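# Unscrew and unplug a monitor cable from the back panel

## Task

Free the monitor cable from its socket on the back panel: loosen both of its thumbscrews, draw the plug out in a straight line, and set it down so it lies on its own, away from the socket. If the plug is tilted more than the socket permits while it is still inside, the task fails immediately. The result only counts if nothing but the scene itself holds it there at the end, so the grippers must release and back away afterwards.

## Robot and tools

Robot: two arms, left_arm and right_arm, each with six revolute joints and a parallel two-finger gripper with a wrist camera. The arm names do not match sides of any image. left_arm sits on the +y side.

Scene frame: origin on the table top between the arms, +z up, +x outward over the table. Gripper poses in results use this frame: end_effector_position in metres (the point between the finger pads, just behind the tips) and end_effector_quat_wxyz. The gripper's fingers point along its own +z and open along its own y. The printed hand position can be somewhat wrong, more so when the arm is stretched out. Base mounting plates and the metal frame behind the arms are fixed obstacles.

Joint order (used in every command row and every per-joint list in results): wrist pitch (joint4), elbow (joint3), wrist roll (joint6), wrist yaw (joint5), waist (joint1), shoulder (joint2). Stated ranges in radians: waist -2.618 to 3.054, shoulder 0.000 to 3.142, elbow 0.000 to 3.142, wrist pitch -1.571 to 1.571, wrist yaw -1.571 to 1.571, wrist roll -2.094 to 2.094. Actual ends may differ by up to 0.036 rad. A target beyond that margin, and further out than the current angle, is refused; one past the real end is clipped, and the result may say "joint sent to its limit".

A row: one flat list of 14 numbers covering both arms: left_arm's 6 joint angles then its gripper opening, then the same 7 for right_arm. Joint values are absolute target angles in radians (not offsets), as shown in Joint positions. Opening runs from -1 (closed) to +1 (fully open, 0.087 m between pads). Optionally 12 more numbers from 0 to 1 follow: a position-gain scale per joint, left_arm's 6 then right_arm's 6, in the joint order above; a scale stays until replaced.

Tools:
- execute_actions(actions): a list of actions; each action is a list of up to 15 rows, each row lasting one 1/30 s step; if fewer than 15 rows, the last one is repeated to fill the action. An empty list just returns state and images.
- move(target, speed, blocking): target is one row as above (absolute joint angles plus openings). Every joint follows a path finishing at the same moment, so the hand traces a curve. speed (rad/s, 0.01 to 2, default 0.5) caps the joint with the longest way to go; paths last 0.5 to 10 s. Finger values are sent at the start. It does not avoid obstacles or the other arm. blocking=false returns after 0.5 s while motion continues; until it ends, check with wait(0) or call stop before sending other motion. The extra "move:" line reports the outcome (done, off_target, moving, held, fault), limits=held or none, and each arm's joint farthest from target.
- wait(seconds): 0 to 10 s, arms keep their last command; returns early if a running move ends.
- stop(): brakes a running move; needs stopping distance; fingers keep moving.
- zoom_image(camera, region): region [x0, y0, x1, y1] in pixels of that camera's latest image, at most 504x504. Cameras: cam_head_left, cam_head_right, cam_high, cam_low, cam_left_wrist, cam_right_wrist, all 672x504.
- read_manual(section): only "licences"; returns licence text.
- finished_scene(scene): ends the current scene by its number; irreversible; reports success.

Motion limits: each step, a joint's target is kept within a set lead of its measured angle (waist 0.202, shoulder 0.258, elbow 0.238, wrist pitch 0.573, wrist yaw and roll 0.522 rad), and targets that would move the hand more than 70 mm from where it is get scaled back. So long moves take several actions, and an unfinished move may need re-sending. Friction can leave a joint about 0.031 rad short, and smaller changes may do nothing. To keep a joint still, resend its value from the "Joint targets" line.

Result lines: the state line gives each gripper's pose; Joint positions and Joint velocities list each arm's joints (rad, rad/s) then finger gap (m, m/s); Joint targets shows what joints are currently driven toward; grip_measured gives opening on the command scale (each gripper may be off by about 1 mm). "joint command not followed" means a clearance check altered some joint targets. FAULT and MOTOR HOT / OVER-TEMPERATURE FAULT lines report stops: at 75 °C a warning, at 90 °C the arm halts for 10 s, at 100 °C it goes limp and drops. Holding loads heats motors.

Gripping: to hold something, command an opening a little under grip_measured (about 0.02 below for a firm hold). Pads push up to roughly 20 N; fast closing can squeeze harder.

Cautions: move slowly near contact, since faster moves and targets far beyond the contact point press harder. Keep the plug aligned with the port while it is inserted; pull it straight. Do not collide the arms or press them against each other. Do not knock or push anything off the table, and avoid drops, slams and hard shoves. A loose object may be nudged occasionally by outside forces. At the end, open the grippers and withdraw so the plug rests unsupported.

Each tool is called by a JSON object that holds its "api" and its "payload", one argument or row to a line.

## Session

{"api": "execute_actions", "payload": {
  "actions": []
}}

Scene clock: 0.00 s.
left_arm: end_effector_position=(+0.2312, +0.6194, +0.2057) grip_measured=-0.993 end_effector_quat_wxyz=(+0.312, -0.359, +0.880, -0.012) | right_arm: end_effector_position=(+0.1015, -0.3171, +0.3603) grip_measured=-1.000 end_effector_quat_wxyz=(-0.093, +0.172, +0.980, +0.026)
Joint names: [wrist pitch, elbow, wrist roll, wrist yaw, waist, shoulder]
Joint positions: left_arm=[0.083 1.062 0.147 0.364 1.114 1.99  0.   ] | right_arm=[-1.227  0.705  0.482  0.1    0.304  1.196  0.   ]
Joint velocities: left_arm=[ 0.022  0.002  0.051 -0.007 -0.012  0.002  0.001] | right_arm=[-0.022  0.007  0.007 -0.007  0.007 -0.007  0.   ]
Joint targets: left_arm=[0.083 1.062 0.147 0.364 1.114 1.990] | right_arm=[-1.227 0.705 0.482 0.100 0.304 1.196]
Joint stiffness scale: left_arm=[1. 1. 1. 1. 1. 1.] | right_arm=[1. 1. 1. 1. 1. 1.]

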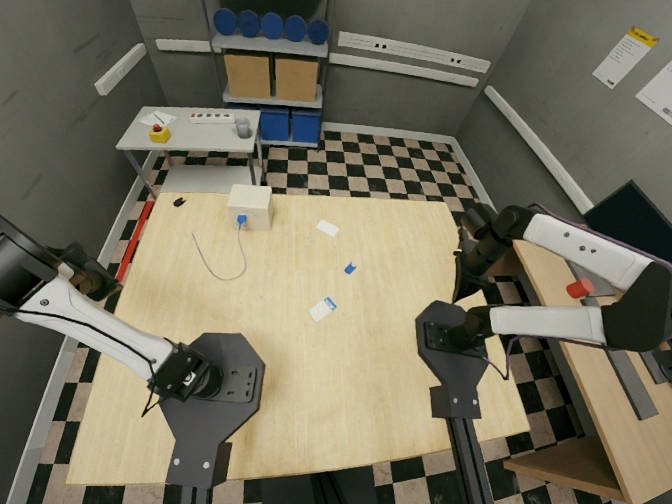

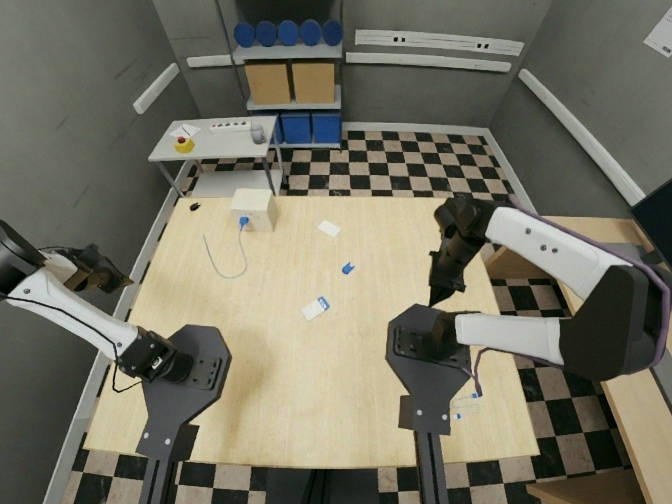

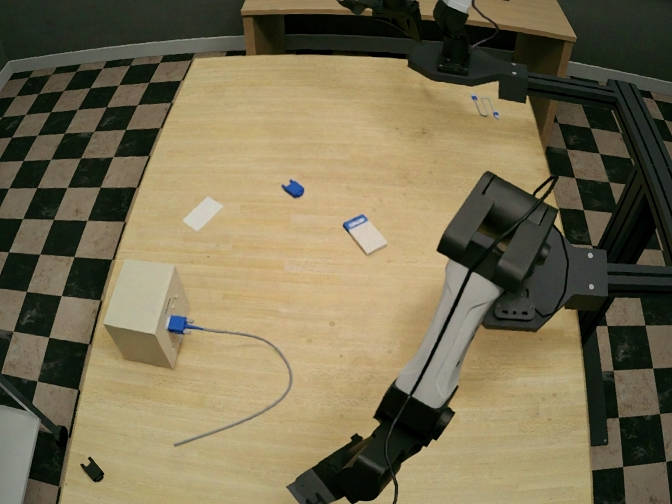

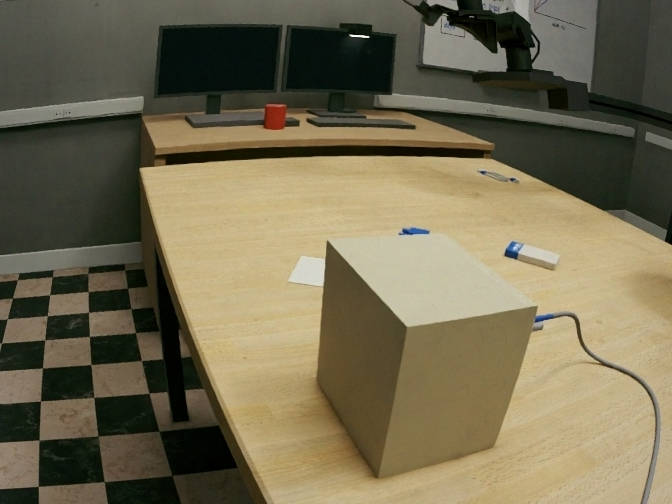

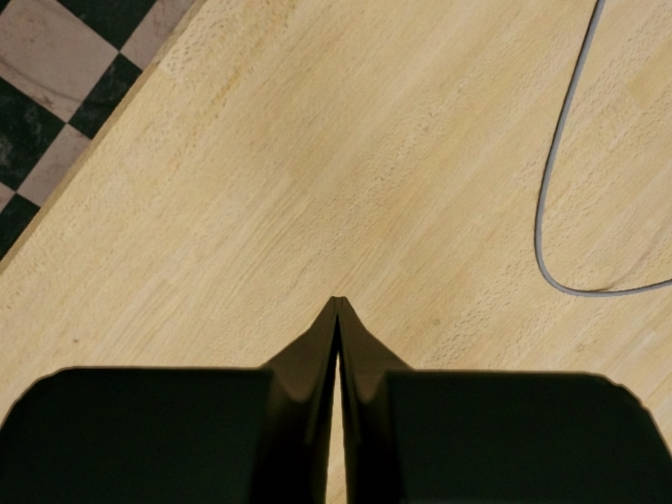

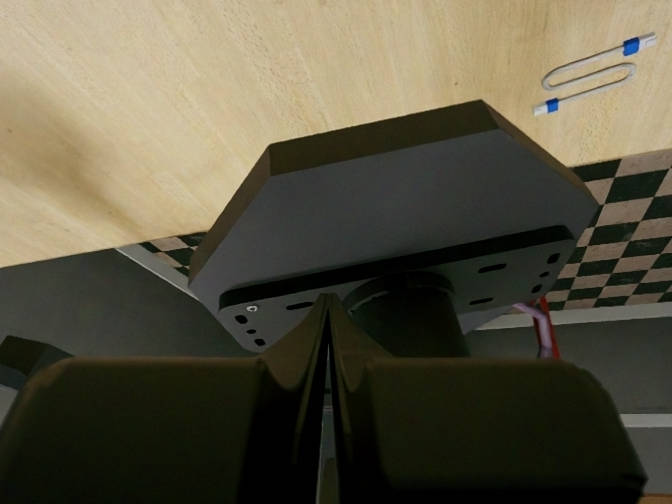

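{"api": "zoom_image", "payload": {
  "camera": "cam_high",
  "region": [100, 250, 220, 370]
}}

{"api": "zoom_image", "payload": {
  "camera": "cam_head_left",
  "region": [220, 180, 280, 240]
}}

{"api": "zoom_image", "payload": {
  "camera": "cam_low",
  "region": [500, 290, 600, 365]
}}

Region (100, 250, 220, 370) of cam_high's 672x504 image, scaled by 4.200, with more detail than that image has.

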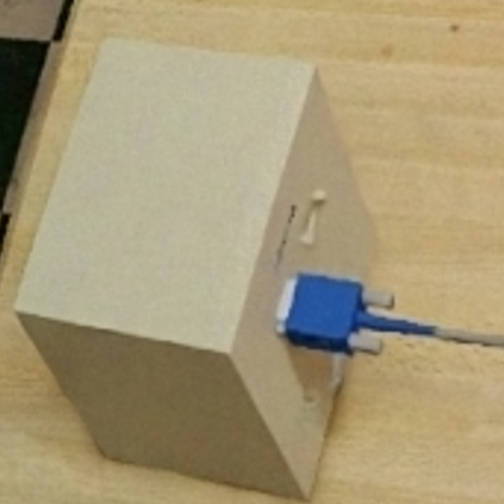

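Region (220, 180, 280, 240) of cam_head_left's 672x504 image, scaled by 8.400, with more detail than that image has.

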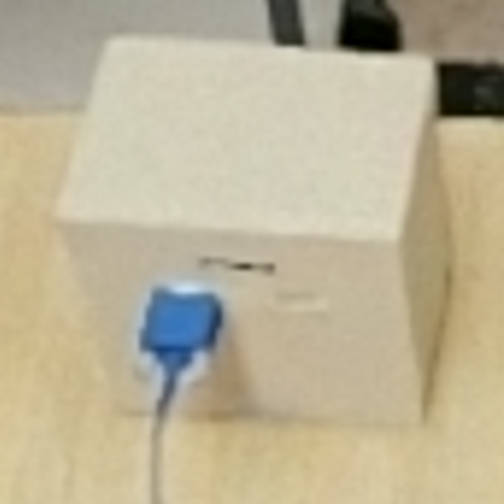

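Region (500, 290, 600, 365) of cam_low's 672x504 image, scaled by 5.040, with more detail than that image has; it fills the top 378 rows of this view, and the rest is white.

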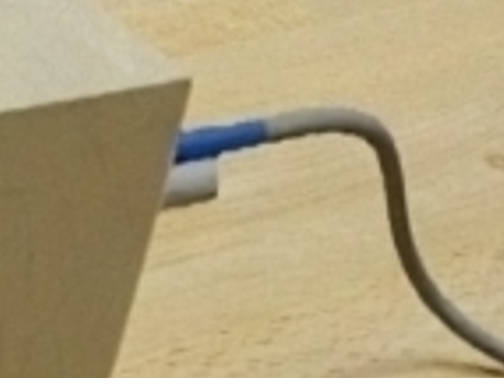

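{"api": "move", "payload": {
  "target": [1.24,0.917,0.0,0.0,0.2,2.558,1.0,-1.227,0.705,0.482,0.1,0.304,1.196,-1],
  "speed": 0.6
}}

Scene clock: 7.47 s.
left_arm: end_effector_position=(+0.4395, +0.2993, +0.1388) grip_measured=+1.000 end_effector_quat_wxyz=(+0.516, -0.085, +0.851, -0.048) | right_arm: end_effector_position=(+0.1015, -0.3171, +0.3603) grip_measured=-1.000 end_effector_quat_wxyz=(-0.093, +0.172, +0.980, +0.026)
Joint names: [wrist pitch, elbow, wrist roll, wrist yaw, waist, shoulder]
Joint positions: left_arm=[1.235 0.933 0.006 0.012 0.199 2.544 0.087] | right_arm=[-1.227  0.705  0.482  0.1    0.304  1.196  0.   ]
Joint velocities: left_arm=[-0.081 -0.002  0.022 -0.022 -0.007  0.012  0.   ] | right_arm=[ 0.022  0.007  0.007 -0.051 -0.027  0.012  0.   ]
Joint targets: left_arm=[1.240 0.917 -0.000 -0.000 0.200 2.558] | right_arm=[-1.227 0.705 0.482 0.100 0.304 1.196]
Joint stiffness scale: left_arm=[1. 1. 1. 1. 1. 1.] | right_arm=[1. 1. 1. 1. 1. 1.]
move: done; limits=none; left_arm: farthest joint: the elbow, 0.016 radians from its target (0.145 radians at the start); right_arm: farthest joint: the waist, 0.000 radians from its target (0.000 radians at the start)
camera_calibration (this result's frames):
cam_left_wrist: T_world_to_cam=[[0.0899608, -0.981257, 0.170415, 0.23017], [-0.97014, -0.125036, -0.207831, 0.512983], [0.225243, -0.14663, -0.963206, 0.215993], [0, 0, 0, 1]] pos_world=[0.428308, 0.321668, 0.275435]

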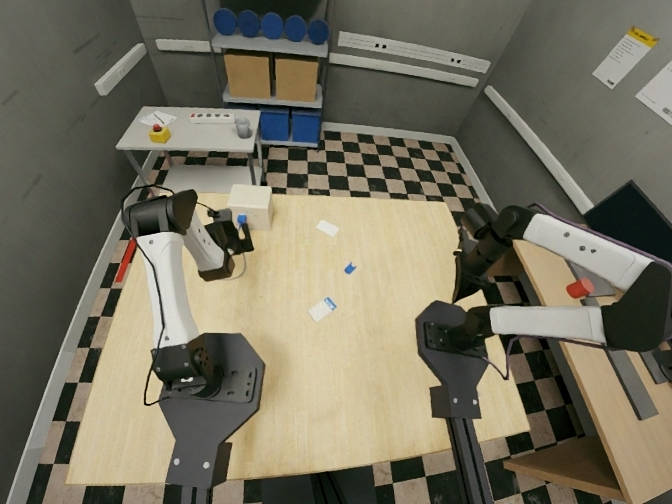

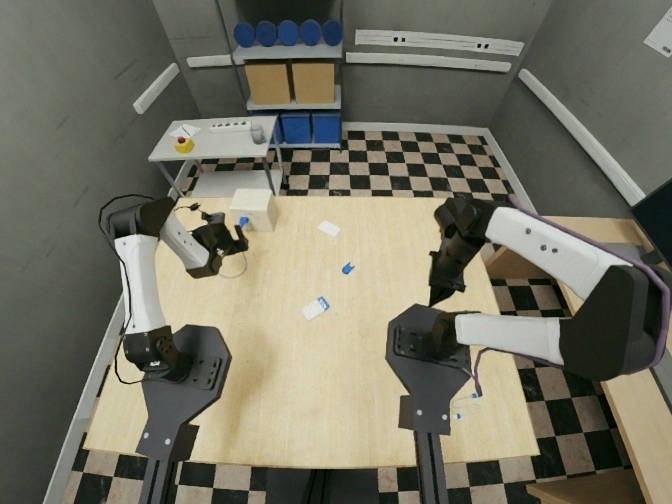

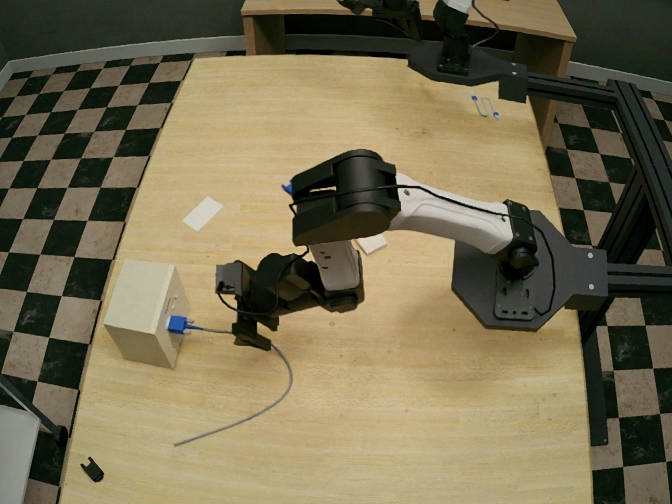

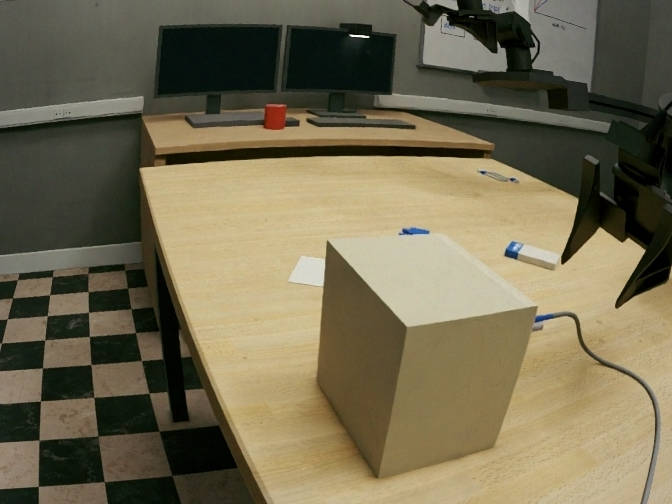

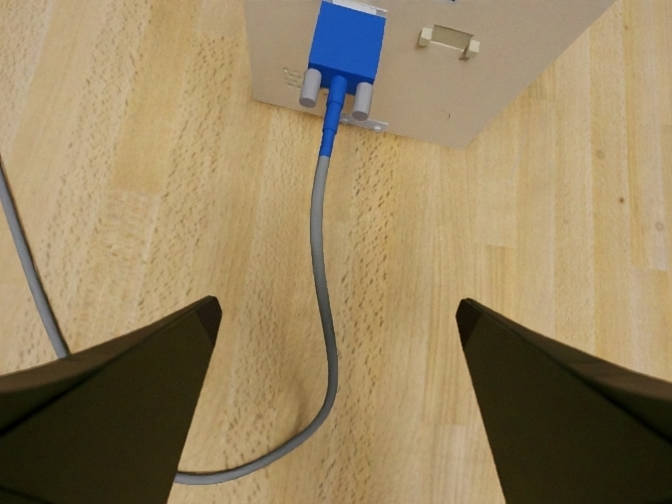

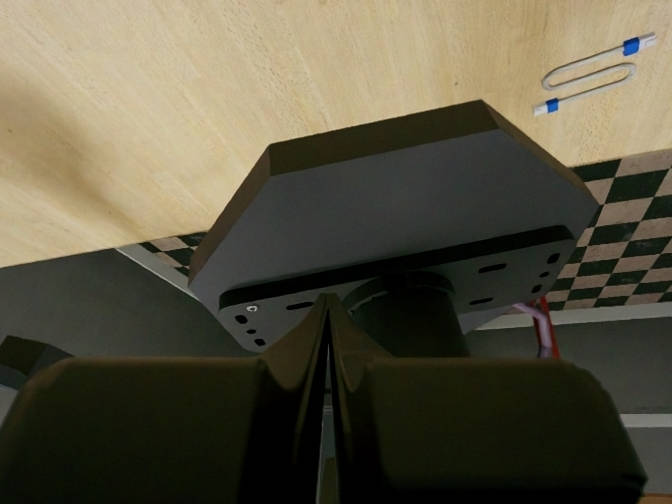

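{"api": "zoom_image", "payload": {
  "camera": "cam_low",
  "region": [512, 100, 672, 340]
}}

{"api": "zoom_image", "payload": {
  "camera": "cam_left_wrist",
  "region": [270, 0, 430, 160]
}}

Region (512, 100, 672, 340) of cam_low's 672x504 image, scaled by 2.100, with more detail than that image has.

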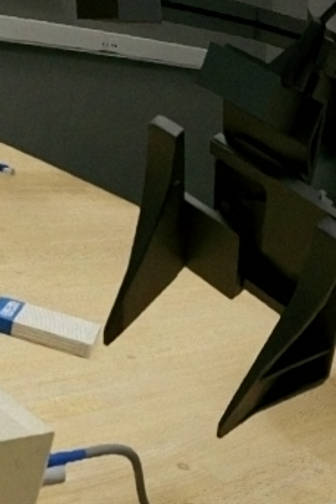

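Region (270, 0, 430, 160) of cam_left_wrist's 672x504 image, scaled by 3.150, with more detail than that image has.

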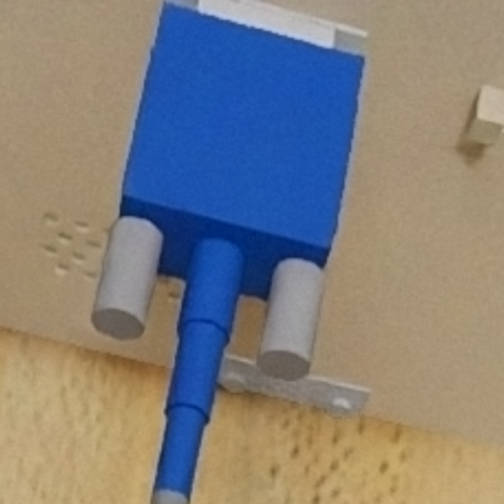

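{"api": "move", "payload": {
  "target": [0.266,1.699,0.12,0.12,0.205,2.635,1.0,-1.227,0.705,0.482,0.1,0.304,1.196,-1],
  "speed": 0.5
}}

Scene clock: 14.73 s.
left_arm: end_effector_position=(+0.5546, +0.3007, +0.1482) grip_measured=+1.000 end_effector_quat_wxyz=(+0.408, -0.010, +0.909, -0.083) | right_arm: end_effector_position=(+0.1015, -0.3171, +0.3603) grip_measured=-1.000 end_effector_quat_wxyz=(-0.093, +0.172, +0.980, +0.026)
Joint names: [wrist pitch, elbow, wrist roll, wrist yaw, waist, shoulder]
Joint positions: left_arm=[0.285 1.687 0.115 0.11  0.199 2.613 0.087] | right_arm=[-1.227  0.705  0.482  0.1    0.304  1.196  0.   ]
Joint velocities: left_arm=[-0.051  0.002 -0.066 -0.007 -0.012 -0.002  0.   ] | right_arm=[-0.037  0.017 -0.051  0.037 -0.012 -0.002  0.   ]
Joint targets: left_arm=[0.266 1.699 0.120 0.120 0.205 2.635] | right_arm=[-1.227 0.705 0.482 0.100 0.304 1.196]
Joint stiffness scale: left_arm=[1. 1. 1. 1. 1. 1.] | right_arm=[1. 1. 1. 1. 1. 1.]
move: off_target (left_arm); limits=none; left_arm: farthest joint: the shoulder, 0.022 radians from its target (0.091 radians at the start); right_arm: farthest joint: the waist, 0.000 radians from its target (0.000 radians at the start)
camera_calibration (this result's frames):
cam_left_wrist: T_world_to_cam=[[-0.0543598, -0.985536, 0.16051, 0.302313], [-0.998055, 0.0585419, 0.0214381, 0.553131], [-0.0305246, -0.159032, -0.986801, 0.34842], [0, 0, 0, 1]] pos_world=[0.579124, 0.320969, 0.283439]

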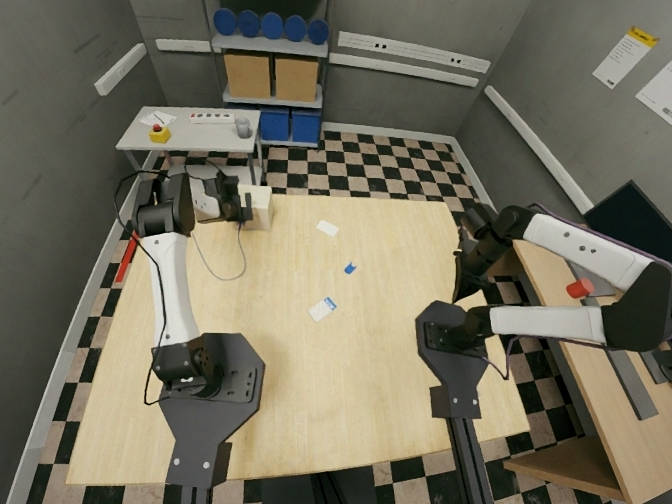

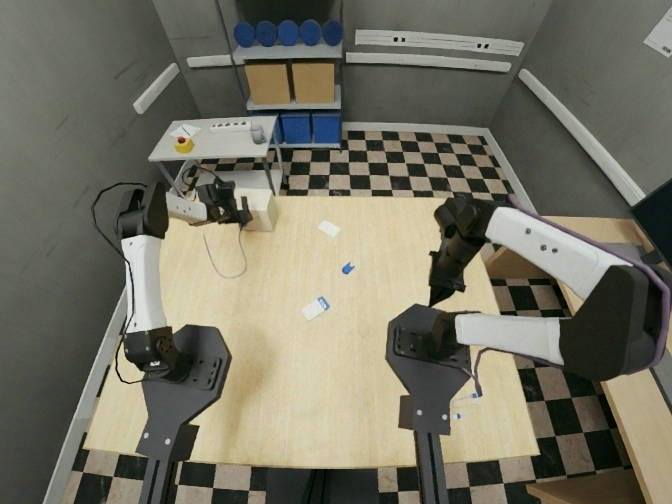

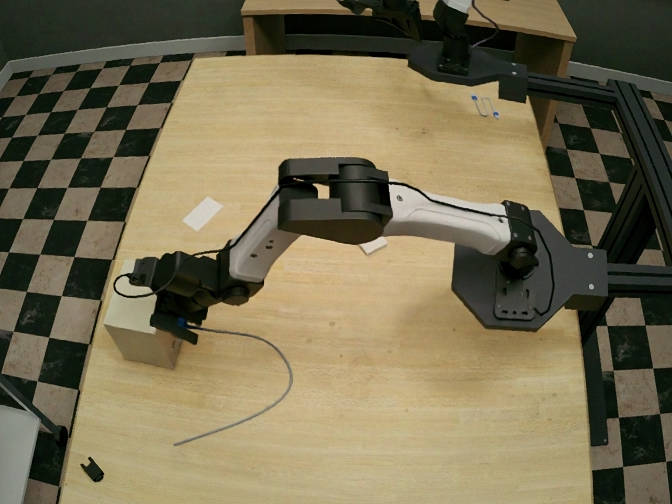

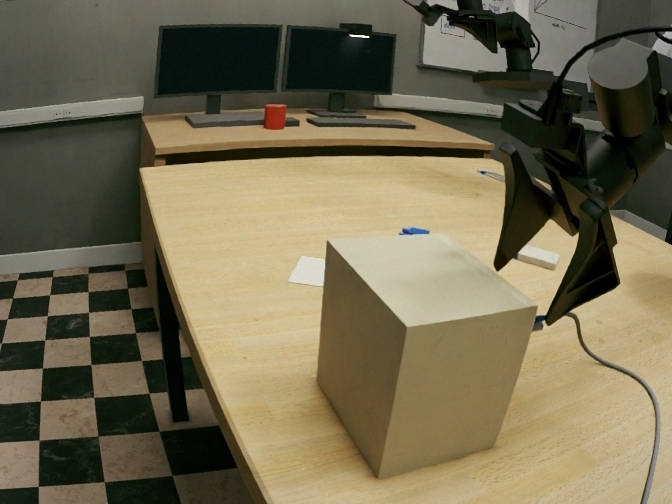

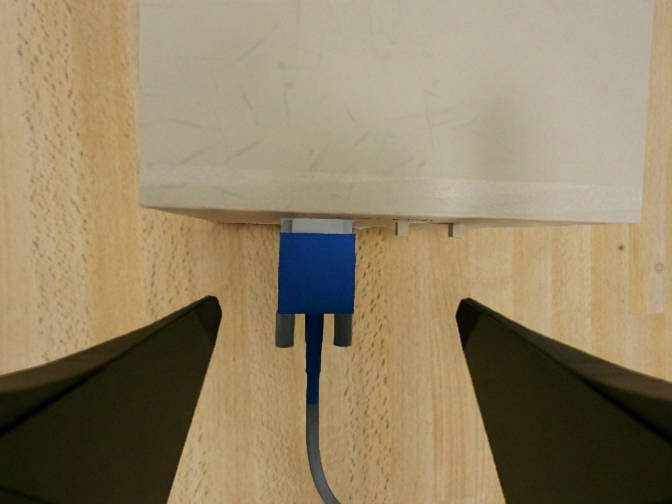

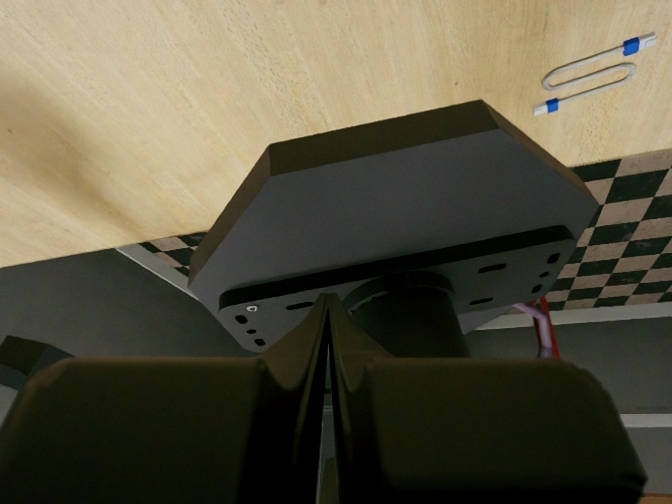

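{"api": "move", "payload": {
  "target": [0.355,1.635,0.12,0.12,0.205,2.68,0.45,-1.227,0.705,0.482,0.1,0.304,1.196,-1],
  "speed": 0.1
}}

Scene clock: 17.33 s.
left_arm: end_effector_position=(+0.5388, +0.2935, +0.1172) grip_measured=+0.450 end_effector_quat_wxyz=(+0.397, -0.009, +0.914, -0.085) | right_arm: end_effector_position=(+0.1015, -0.3171, +0.3603) grip_measured=-1.000 end_effector_quat_wxyz=(-0.093, +0.172, +0.980, +0.026)
Joint names: [wrist pitch, elbow, wrist roll, wrist yaw, waist, shoulder]
Joint positions: left_arm=[0.349 1.651 0.115 0.11  0.199 2.665 0.063] | right_arm=[-1.227  0.705  0.482  0.1    0.304  1.196  0.   ]
Joint velocities: left_arm=[-0.007  0.002  0.007 -0.081 -0.007 -0.002  0.001] | right_arm=[-0.007 -0.002  0.007  0.095 -0.017  0.007  0.   ]
Joint targets: left_arm=[0.355 1.635 0.120 0.120 0.205 2.680] | right_arm=[-1.227 0.705 0.482 0.100 0.304 1.196]
Joint stiffness scale: left_arm=[1. 1. 1. 1. 1. 1.] | right_arm=[1. 1. 1. 1. 1. 1.]
move: done; limits=none; left_arm: farthest joint: the elbow, 0.016 radians from its target (0.052 radians at the start); right_arm: farthest joint: the waist, 0.000 radians from its target (0.000 radians at the start)
camera_calibration (this result's frames):
cam_left_wrist: T_world_to_cam=[[-0.0548091, -0.984807, 0.164778, 0.29891], [-0.996953, 0.0631468, 0.0457907, 0.533583], [-0.0555002, -0.161766, -0.985267, 0.330289], [0, 0, 0, 1]] pos_world=[0.566671, 0.314104, 0.251737]

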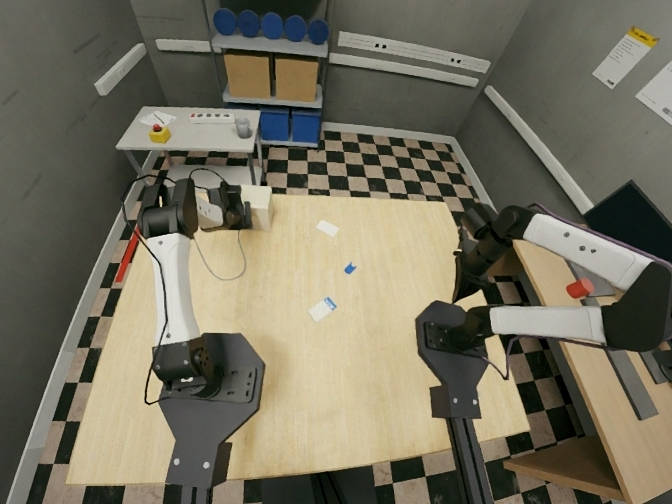

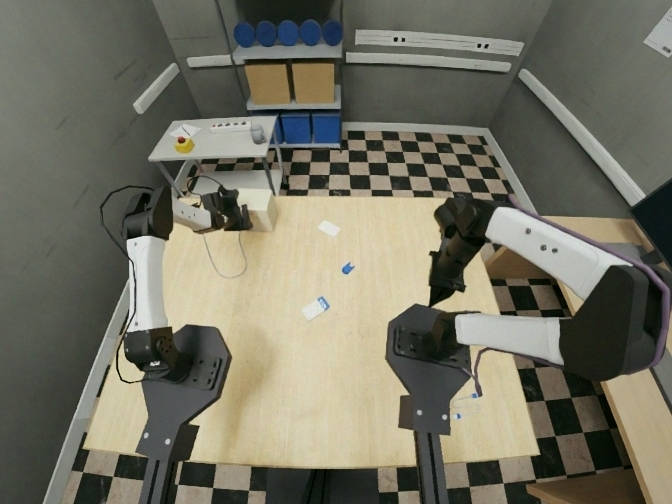

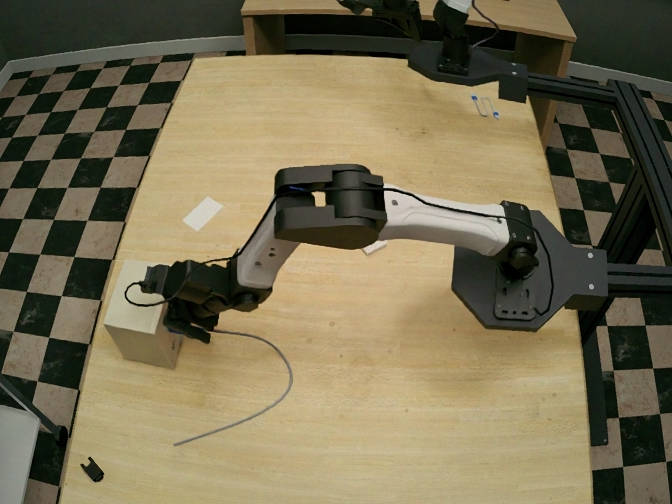

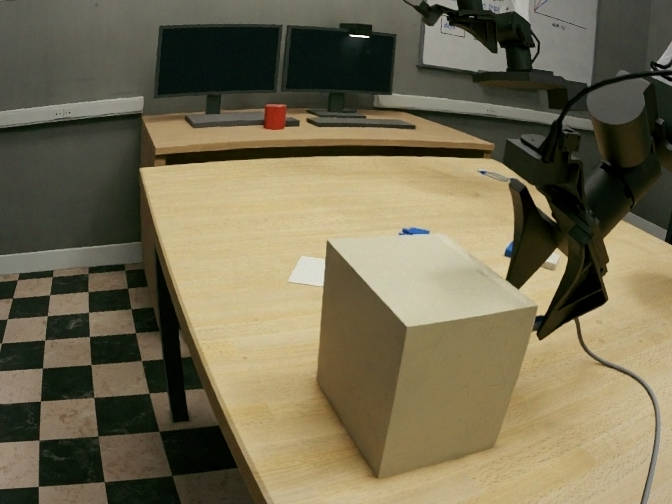

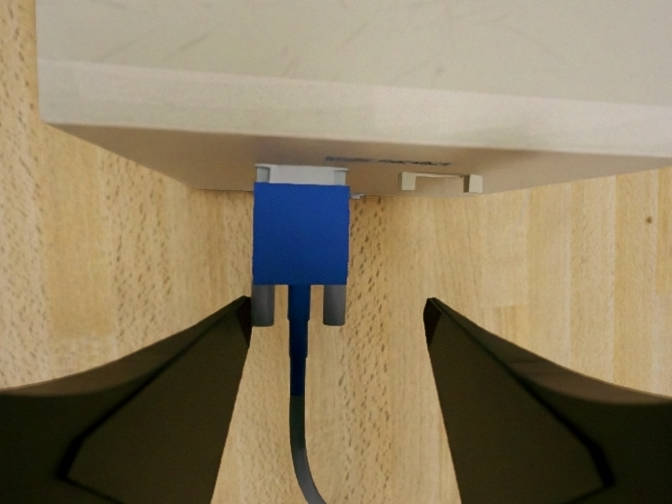

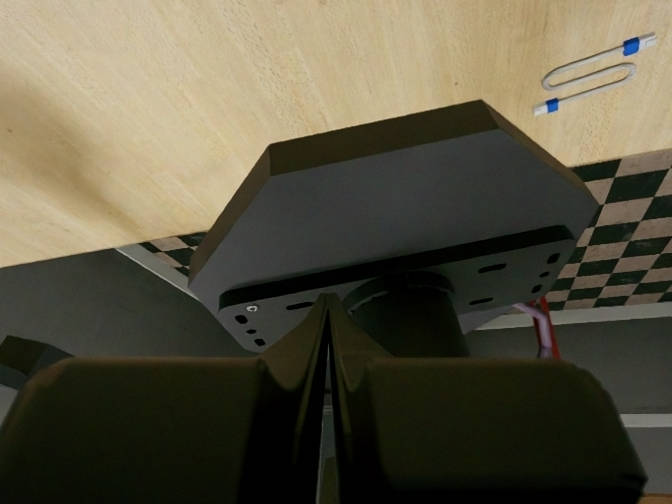

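{"api": "zoom_image", "payload": {
  "camera": "cam_left_wrist",
  "region": [200, 150, 460, 410]
}}

Region (200, 150, 460, 410) of cam_left_wrist's 672x504 image, scaled by 1.938, with more detail than that image has.

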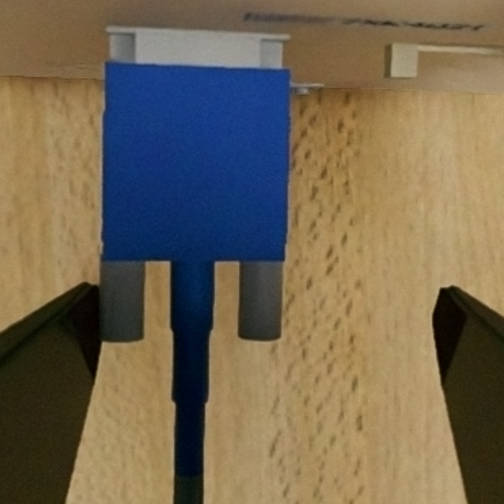

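{"api": "execute_actions", "payload": {
  "actions": [
    [[0.355,1.645,0.12,0.12,0.205,2.68,0.43,-1.227,0.705,0.482,0.1,0.304,1.196,-1],[0.355,1.65,0.12,0.12,0.205,2.68,0.41,-1.227,0.705,0.482,0.1,0.304,1.196,-1],[0.355,1.655,0.12,0.12,0.205,2.68,0.39,-1.227,0.705,0.482,0.1,0.304,1.196,-1],[0.355,1.66,0.12,0.12,0.205,2.68,0.37,-1.227,0.705,0.482,0.1,0.304,1.196,-1],[0.355,1.662,0.12,0.12,0.205,2.68,0.35,-1.227,0.705,0.482,0.1,0.304,1.196,-1],[0.355,1.662,0.12,0.12,0.205,2.68,0.33,-1.227,0.705,0.482,0.1,0.304,1.196,-1]]
  ]
}}

{"api": "zoom_image", "payload": {
  "camera": "cam_left_wrist",
  "region": [200, 150, 460, 410]
}}

Scene clock: 18.83 s.
left_arm: end_effector_position=(+0.5389, +0.2944, +0.1172) grip_measured=+0.330 end_effector_quat_wxyz=(+0.397, -0.009, +0.914, -0.084) | right_arm: end_effector_position=(+0.1015, -0.3171, +0.3603) grip_measured=-1.000 end_effector_quat_wxyz=(-0.093, +0.172, +0.980, +0.026)
Joint names: [wrist pitch, elbow, wrist roll, wrist yaw, waist, shoulder]
Joint positions: left_arm=[0.35  1.651 0.117 0.11  0.2   2.665 0.058] | right_arm=[-1.227  0.705  0.482  0.1    0.304  1.196  0.   ]
Joint velocities: left_arm=[ 0.007 -0.012  0.007 -0.022  0.007  0.002 -0.001] | right_arm=[ 0.007 -0.017  0.037 -0.051 -0.007  0.012  0.   ]
Joint targets: left_arm=[0.355 1.662 0.120 0.120 0.205 2.680] | right_arm=[-1.227 0.705 0.482 0.100 0.304 1.196]
Joint stiffness scale: left_arm=[1. 1. 1. 1. 1. 1.] | right_arm=[1. 1. 1. 1. 1. 1.]
camera_calibration (this result's frames):
cam_left_wrist: T_world_to_cam=[[-0.054957, -0.985163, 0.162586, 0.300238], [-0.997009, 0.0630036, 0.0447526, 0.533891], [-0.0543321, -0.15964, -0.985679, 0.329254], [0, 0, 0, 1]] pos_world=[0.566684, 0.314709, 0.251831]

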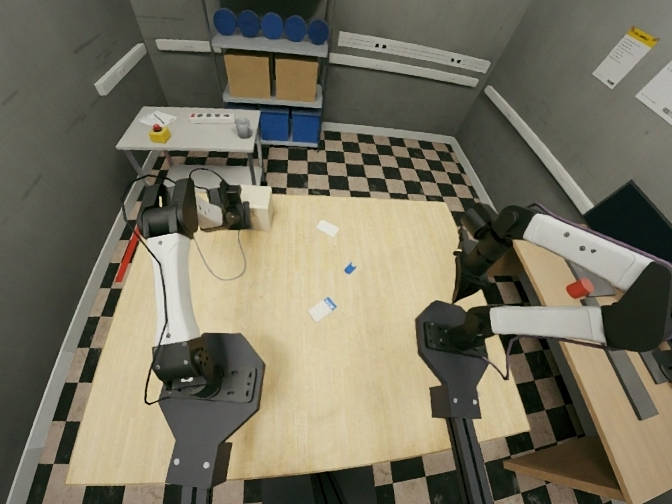

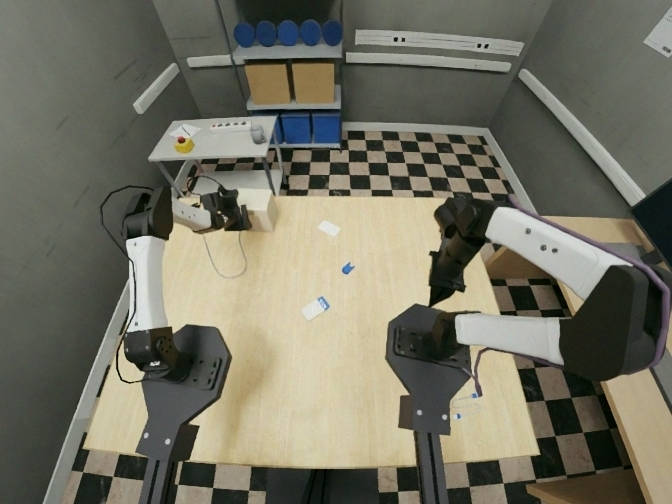

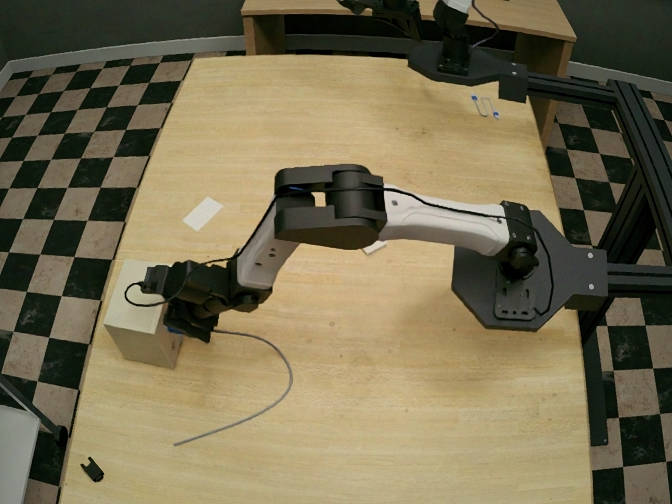

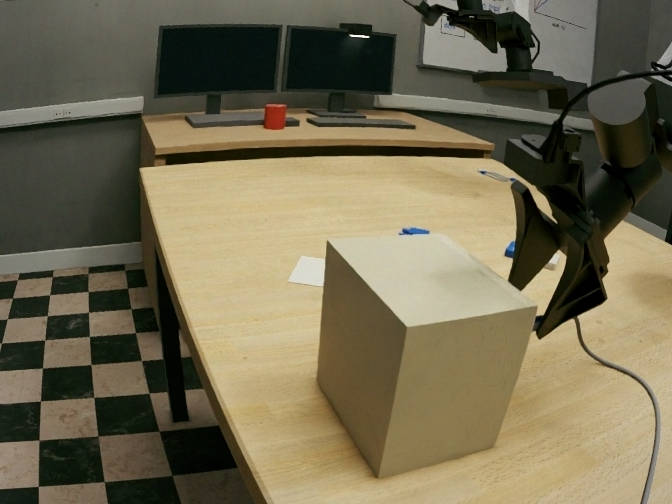

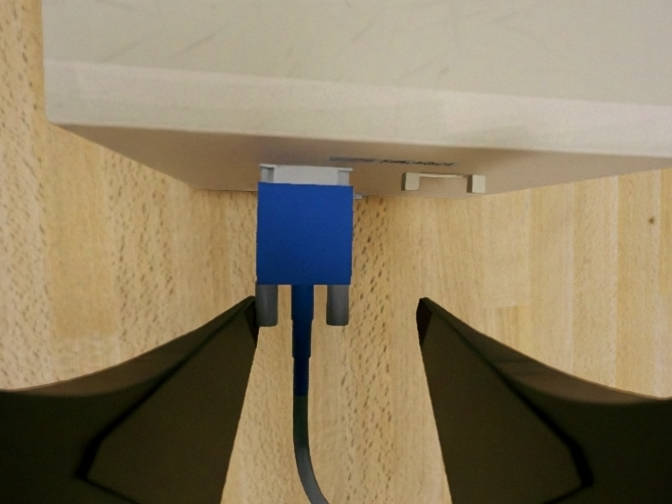

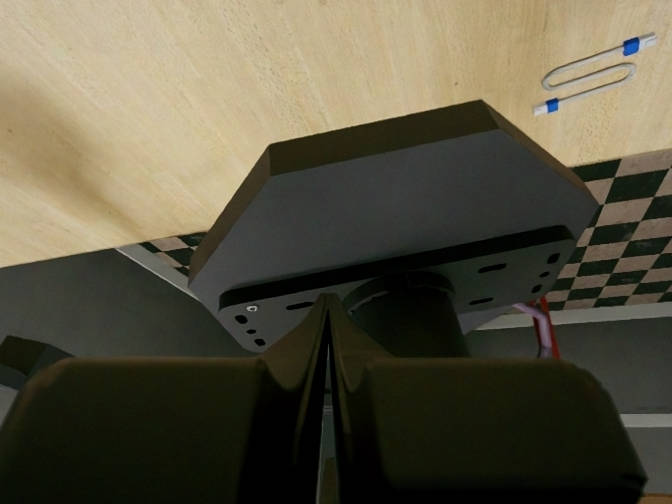

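Region (200, 150, 460, 410) of cam_left_wrist's 672x504 image, scaled by 1.938, with more detail than that image has.

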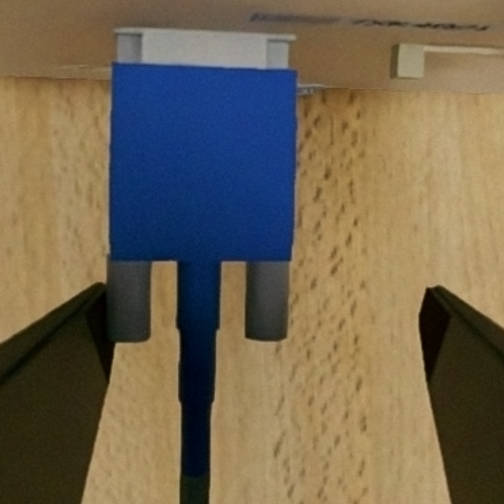

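{"api": "execute_actions", "payload": {
  "actions": [
    [[0.355,1.662,0.11,0.14,0.19,2.68,0.33,-1.227,0.705,0.482,0.1,0.304,1.196,-1],[0.355,1.662,0.11,0.15,0.185,2.68,0.33,-1.227,0.705,0.482,0.1,0.304,1.196,-1],[0.355,1.662,0.10,0.17,0.175,2.68,0.33,-1.227,0.705,0.482,0.1,0.304,1.196,-1]],
    [[0.361,1.672,0.10,0.17,0.175,2.696,0.33,-1.227,0.705,0.482,0.1,0.304,1.196,-1]],
    [[0.368,1.681,0.10,0.17,0.175,2.712,0.33,-1.227,0.705,0.482,0.1,0.304,1.196,-1]],
    [[0.374,1.691,0.10,0.17,0.175,2.728,0.33,-1.227,0.705,0.482,0.1,0.304,1.196,-1]],
    [[0.380,1.701,0.10,0.17,0.175,2.744,0.33,-1.227,0.705,0.482,0.1,0.304,1.196,-1]],
    [[0.387,1.711,0.10,0.17,0.175,2.760,0.33,-1.227,0.705,0.482,0.1,0.304,1.196,-1]],
    [[0.393,1.721,0.10,0.17,0.175,2.776,0.33,-1.227,0.705,0.482,0.1,0.304,1.196,-1]]
  ]
}}

{"api": "zoom_image", "payload": {
  "camera": "cam_left_wrist",
  "region": [180, 120, 480, 420]
}}

Scene clock: 23.43 s.
left_arm: end_effector_position=(+0.5487, +0.2900, +0.0989) grip_measured=+0.330 end_effector_quat_wxyz=(+0.414, -0.008, +0.906, -0.087) | right_arm: end_effector_position=(+0.1015, -0.3171, +0.3603) grip_measured=-1.000 end_effector_quat_wxyz=(-0.093, +0.172, +0.980, +0.026)
Joint names: [wrist pitch, elbow, wrist roll, wrist yaw, waist, shoulder]
Joint positions: left_arm=[0.408 1.71  0.114 0.122 0.2   2.748 0.058] | right_arm=[-1.227  0.705  0.482  0.1    0.304  1.196  0.   ]
Joint velocities: left_arm=[-0.066 -0.007 -0.081 -0.007 -0.012  0.007 -0.   ] | right_arm=[0.007 0.007 0.066 0.051 0.002 0.002 0.   ]
Joint targets: left_arm=[0.393 1.721 0.100 0.170 0.175 2.776] | right_arm=[-1.227 0.705 0.482 0.100 0.304 1.196]
Joint stiffness scale: left_arm=[1. 1. 1. 1. 1. 1.] | right_arm=[1. 1. 1. 1. 1. 1.]
camera_calibration (this result's frames):
cam_left_wrist: T_world_to_cam=[[-0.0617204, -0.98402, 0.167016, 0.30238], [-0.99792, 0.0639637, 0.00808084, 0.548534], [-0.0186347, -0.16617, -0.985921, 0.293391], [0, 0, 0, 1]] pos_world=[0.571523, 0.311215, 0.234325]

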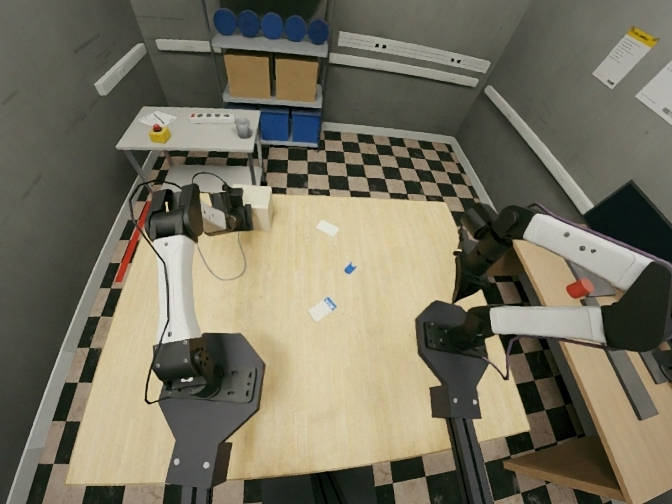

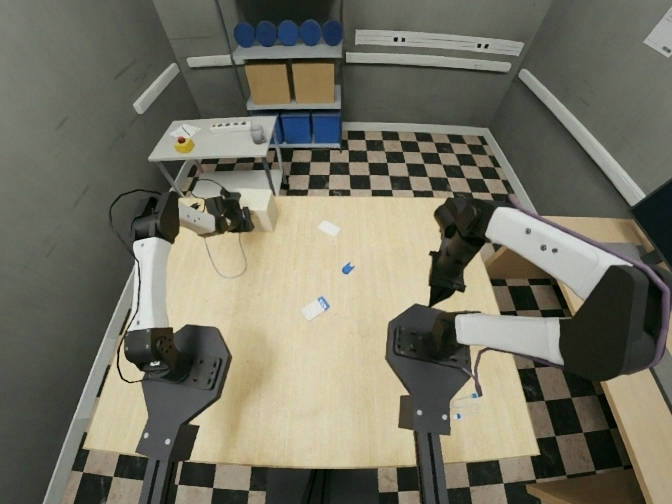

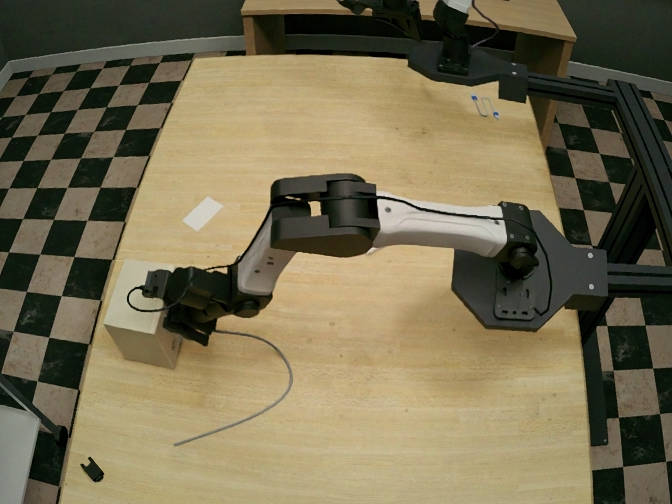

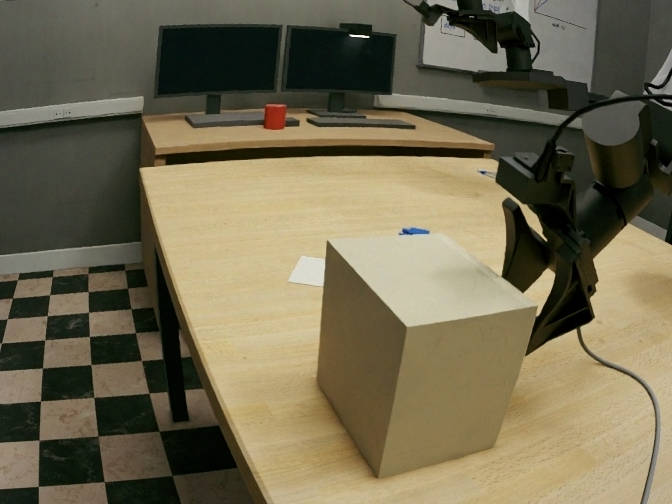

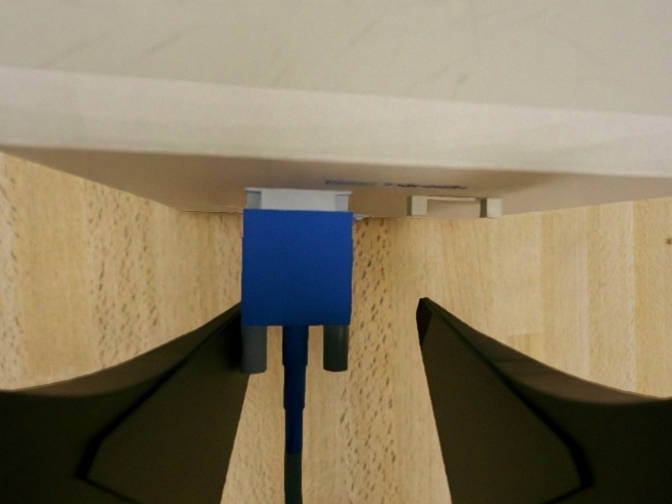

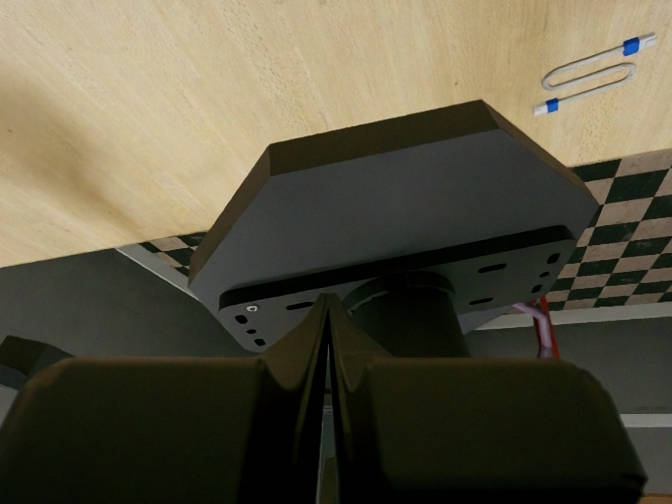

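Region (180, 120, 480, 420) of cam_left_wrist's 672x504 image, scaled by 1.680, with more detail than that image has.

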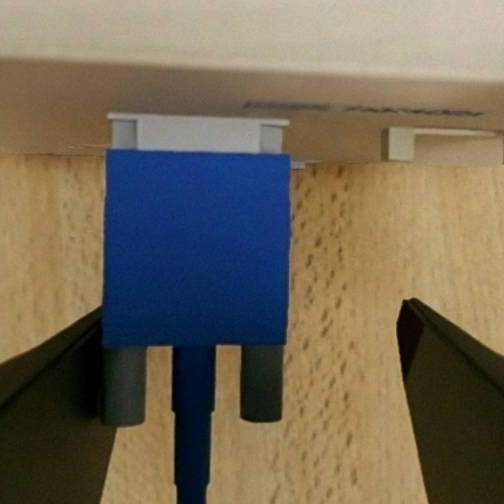

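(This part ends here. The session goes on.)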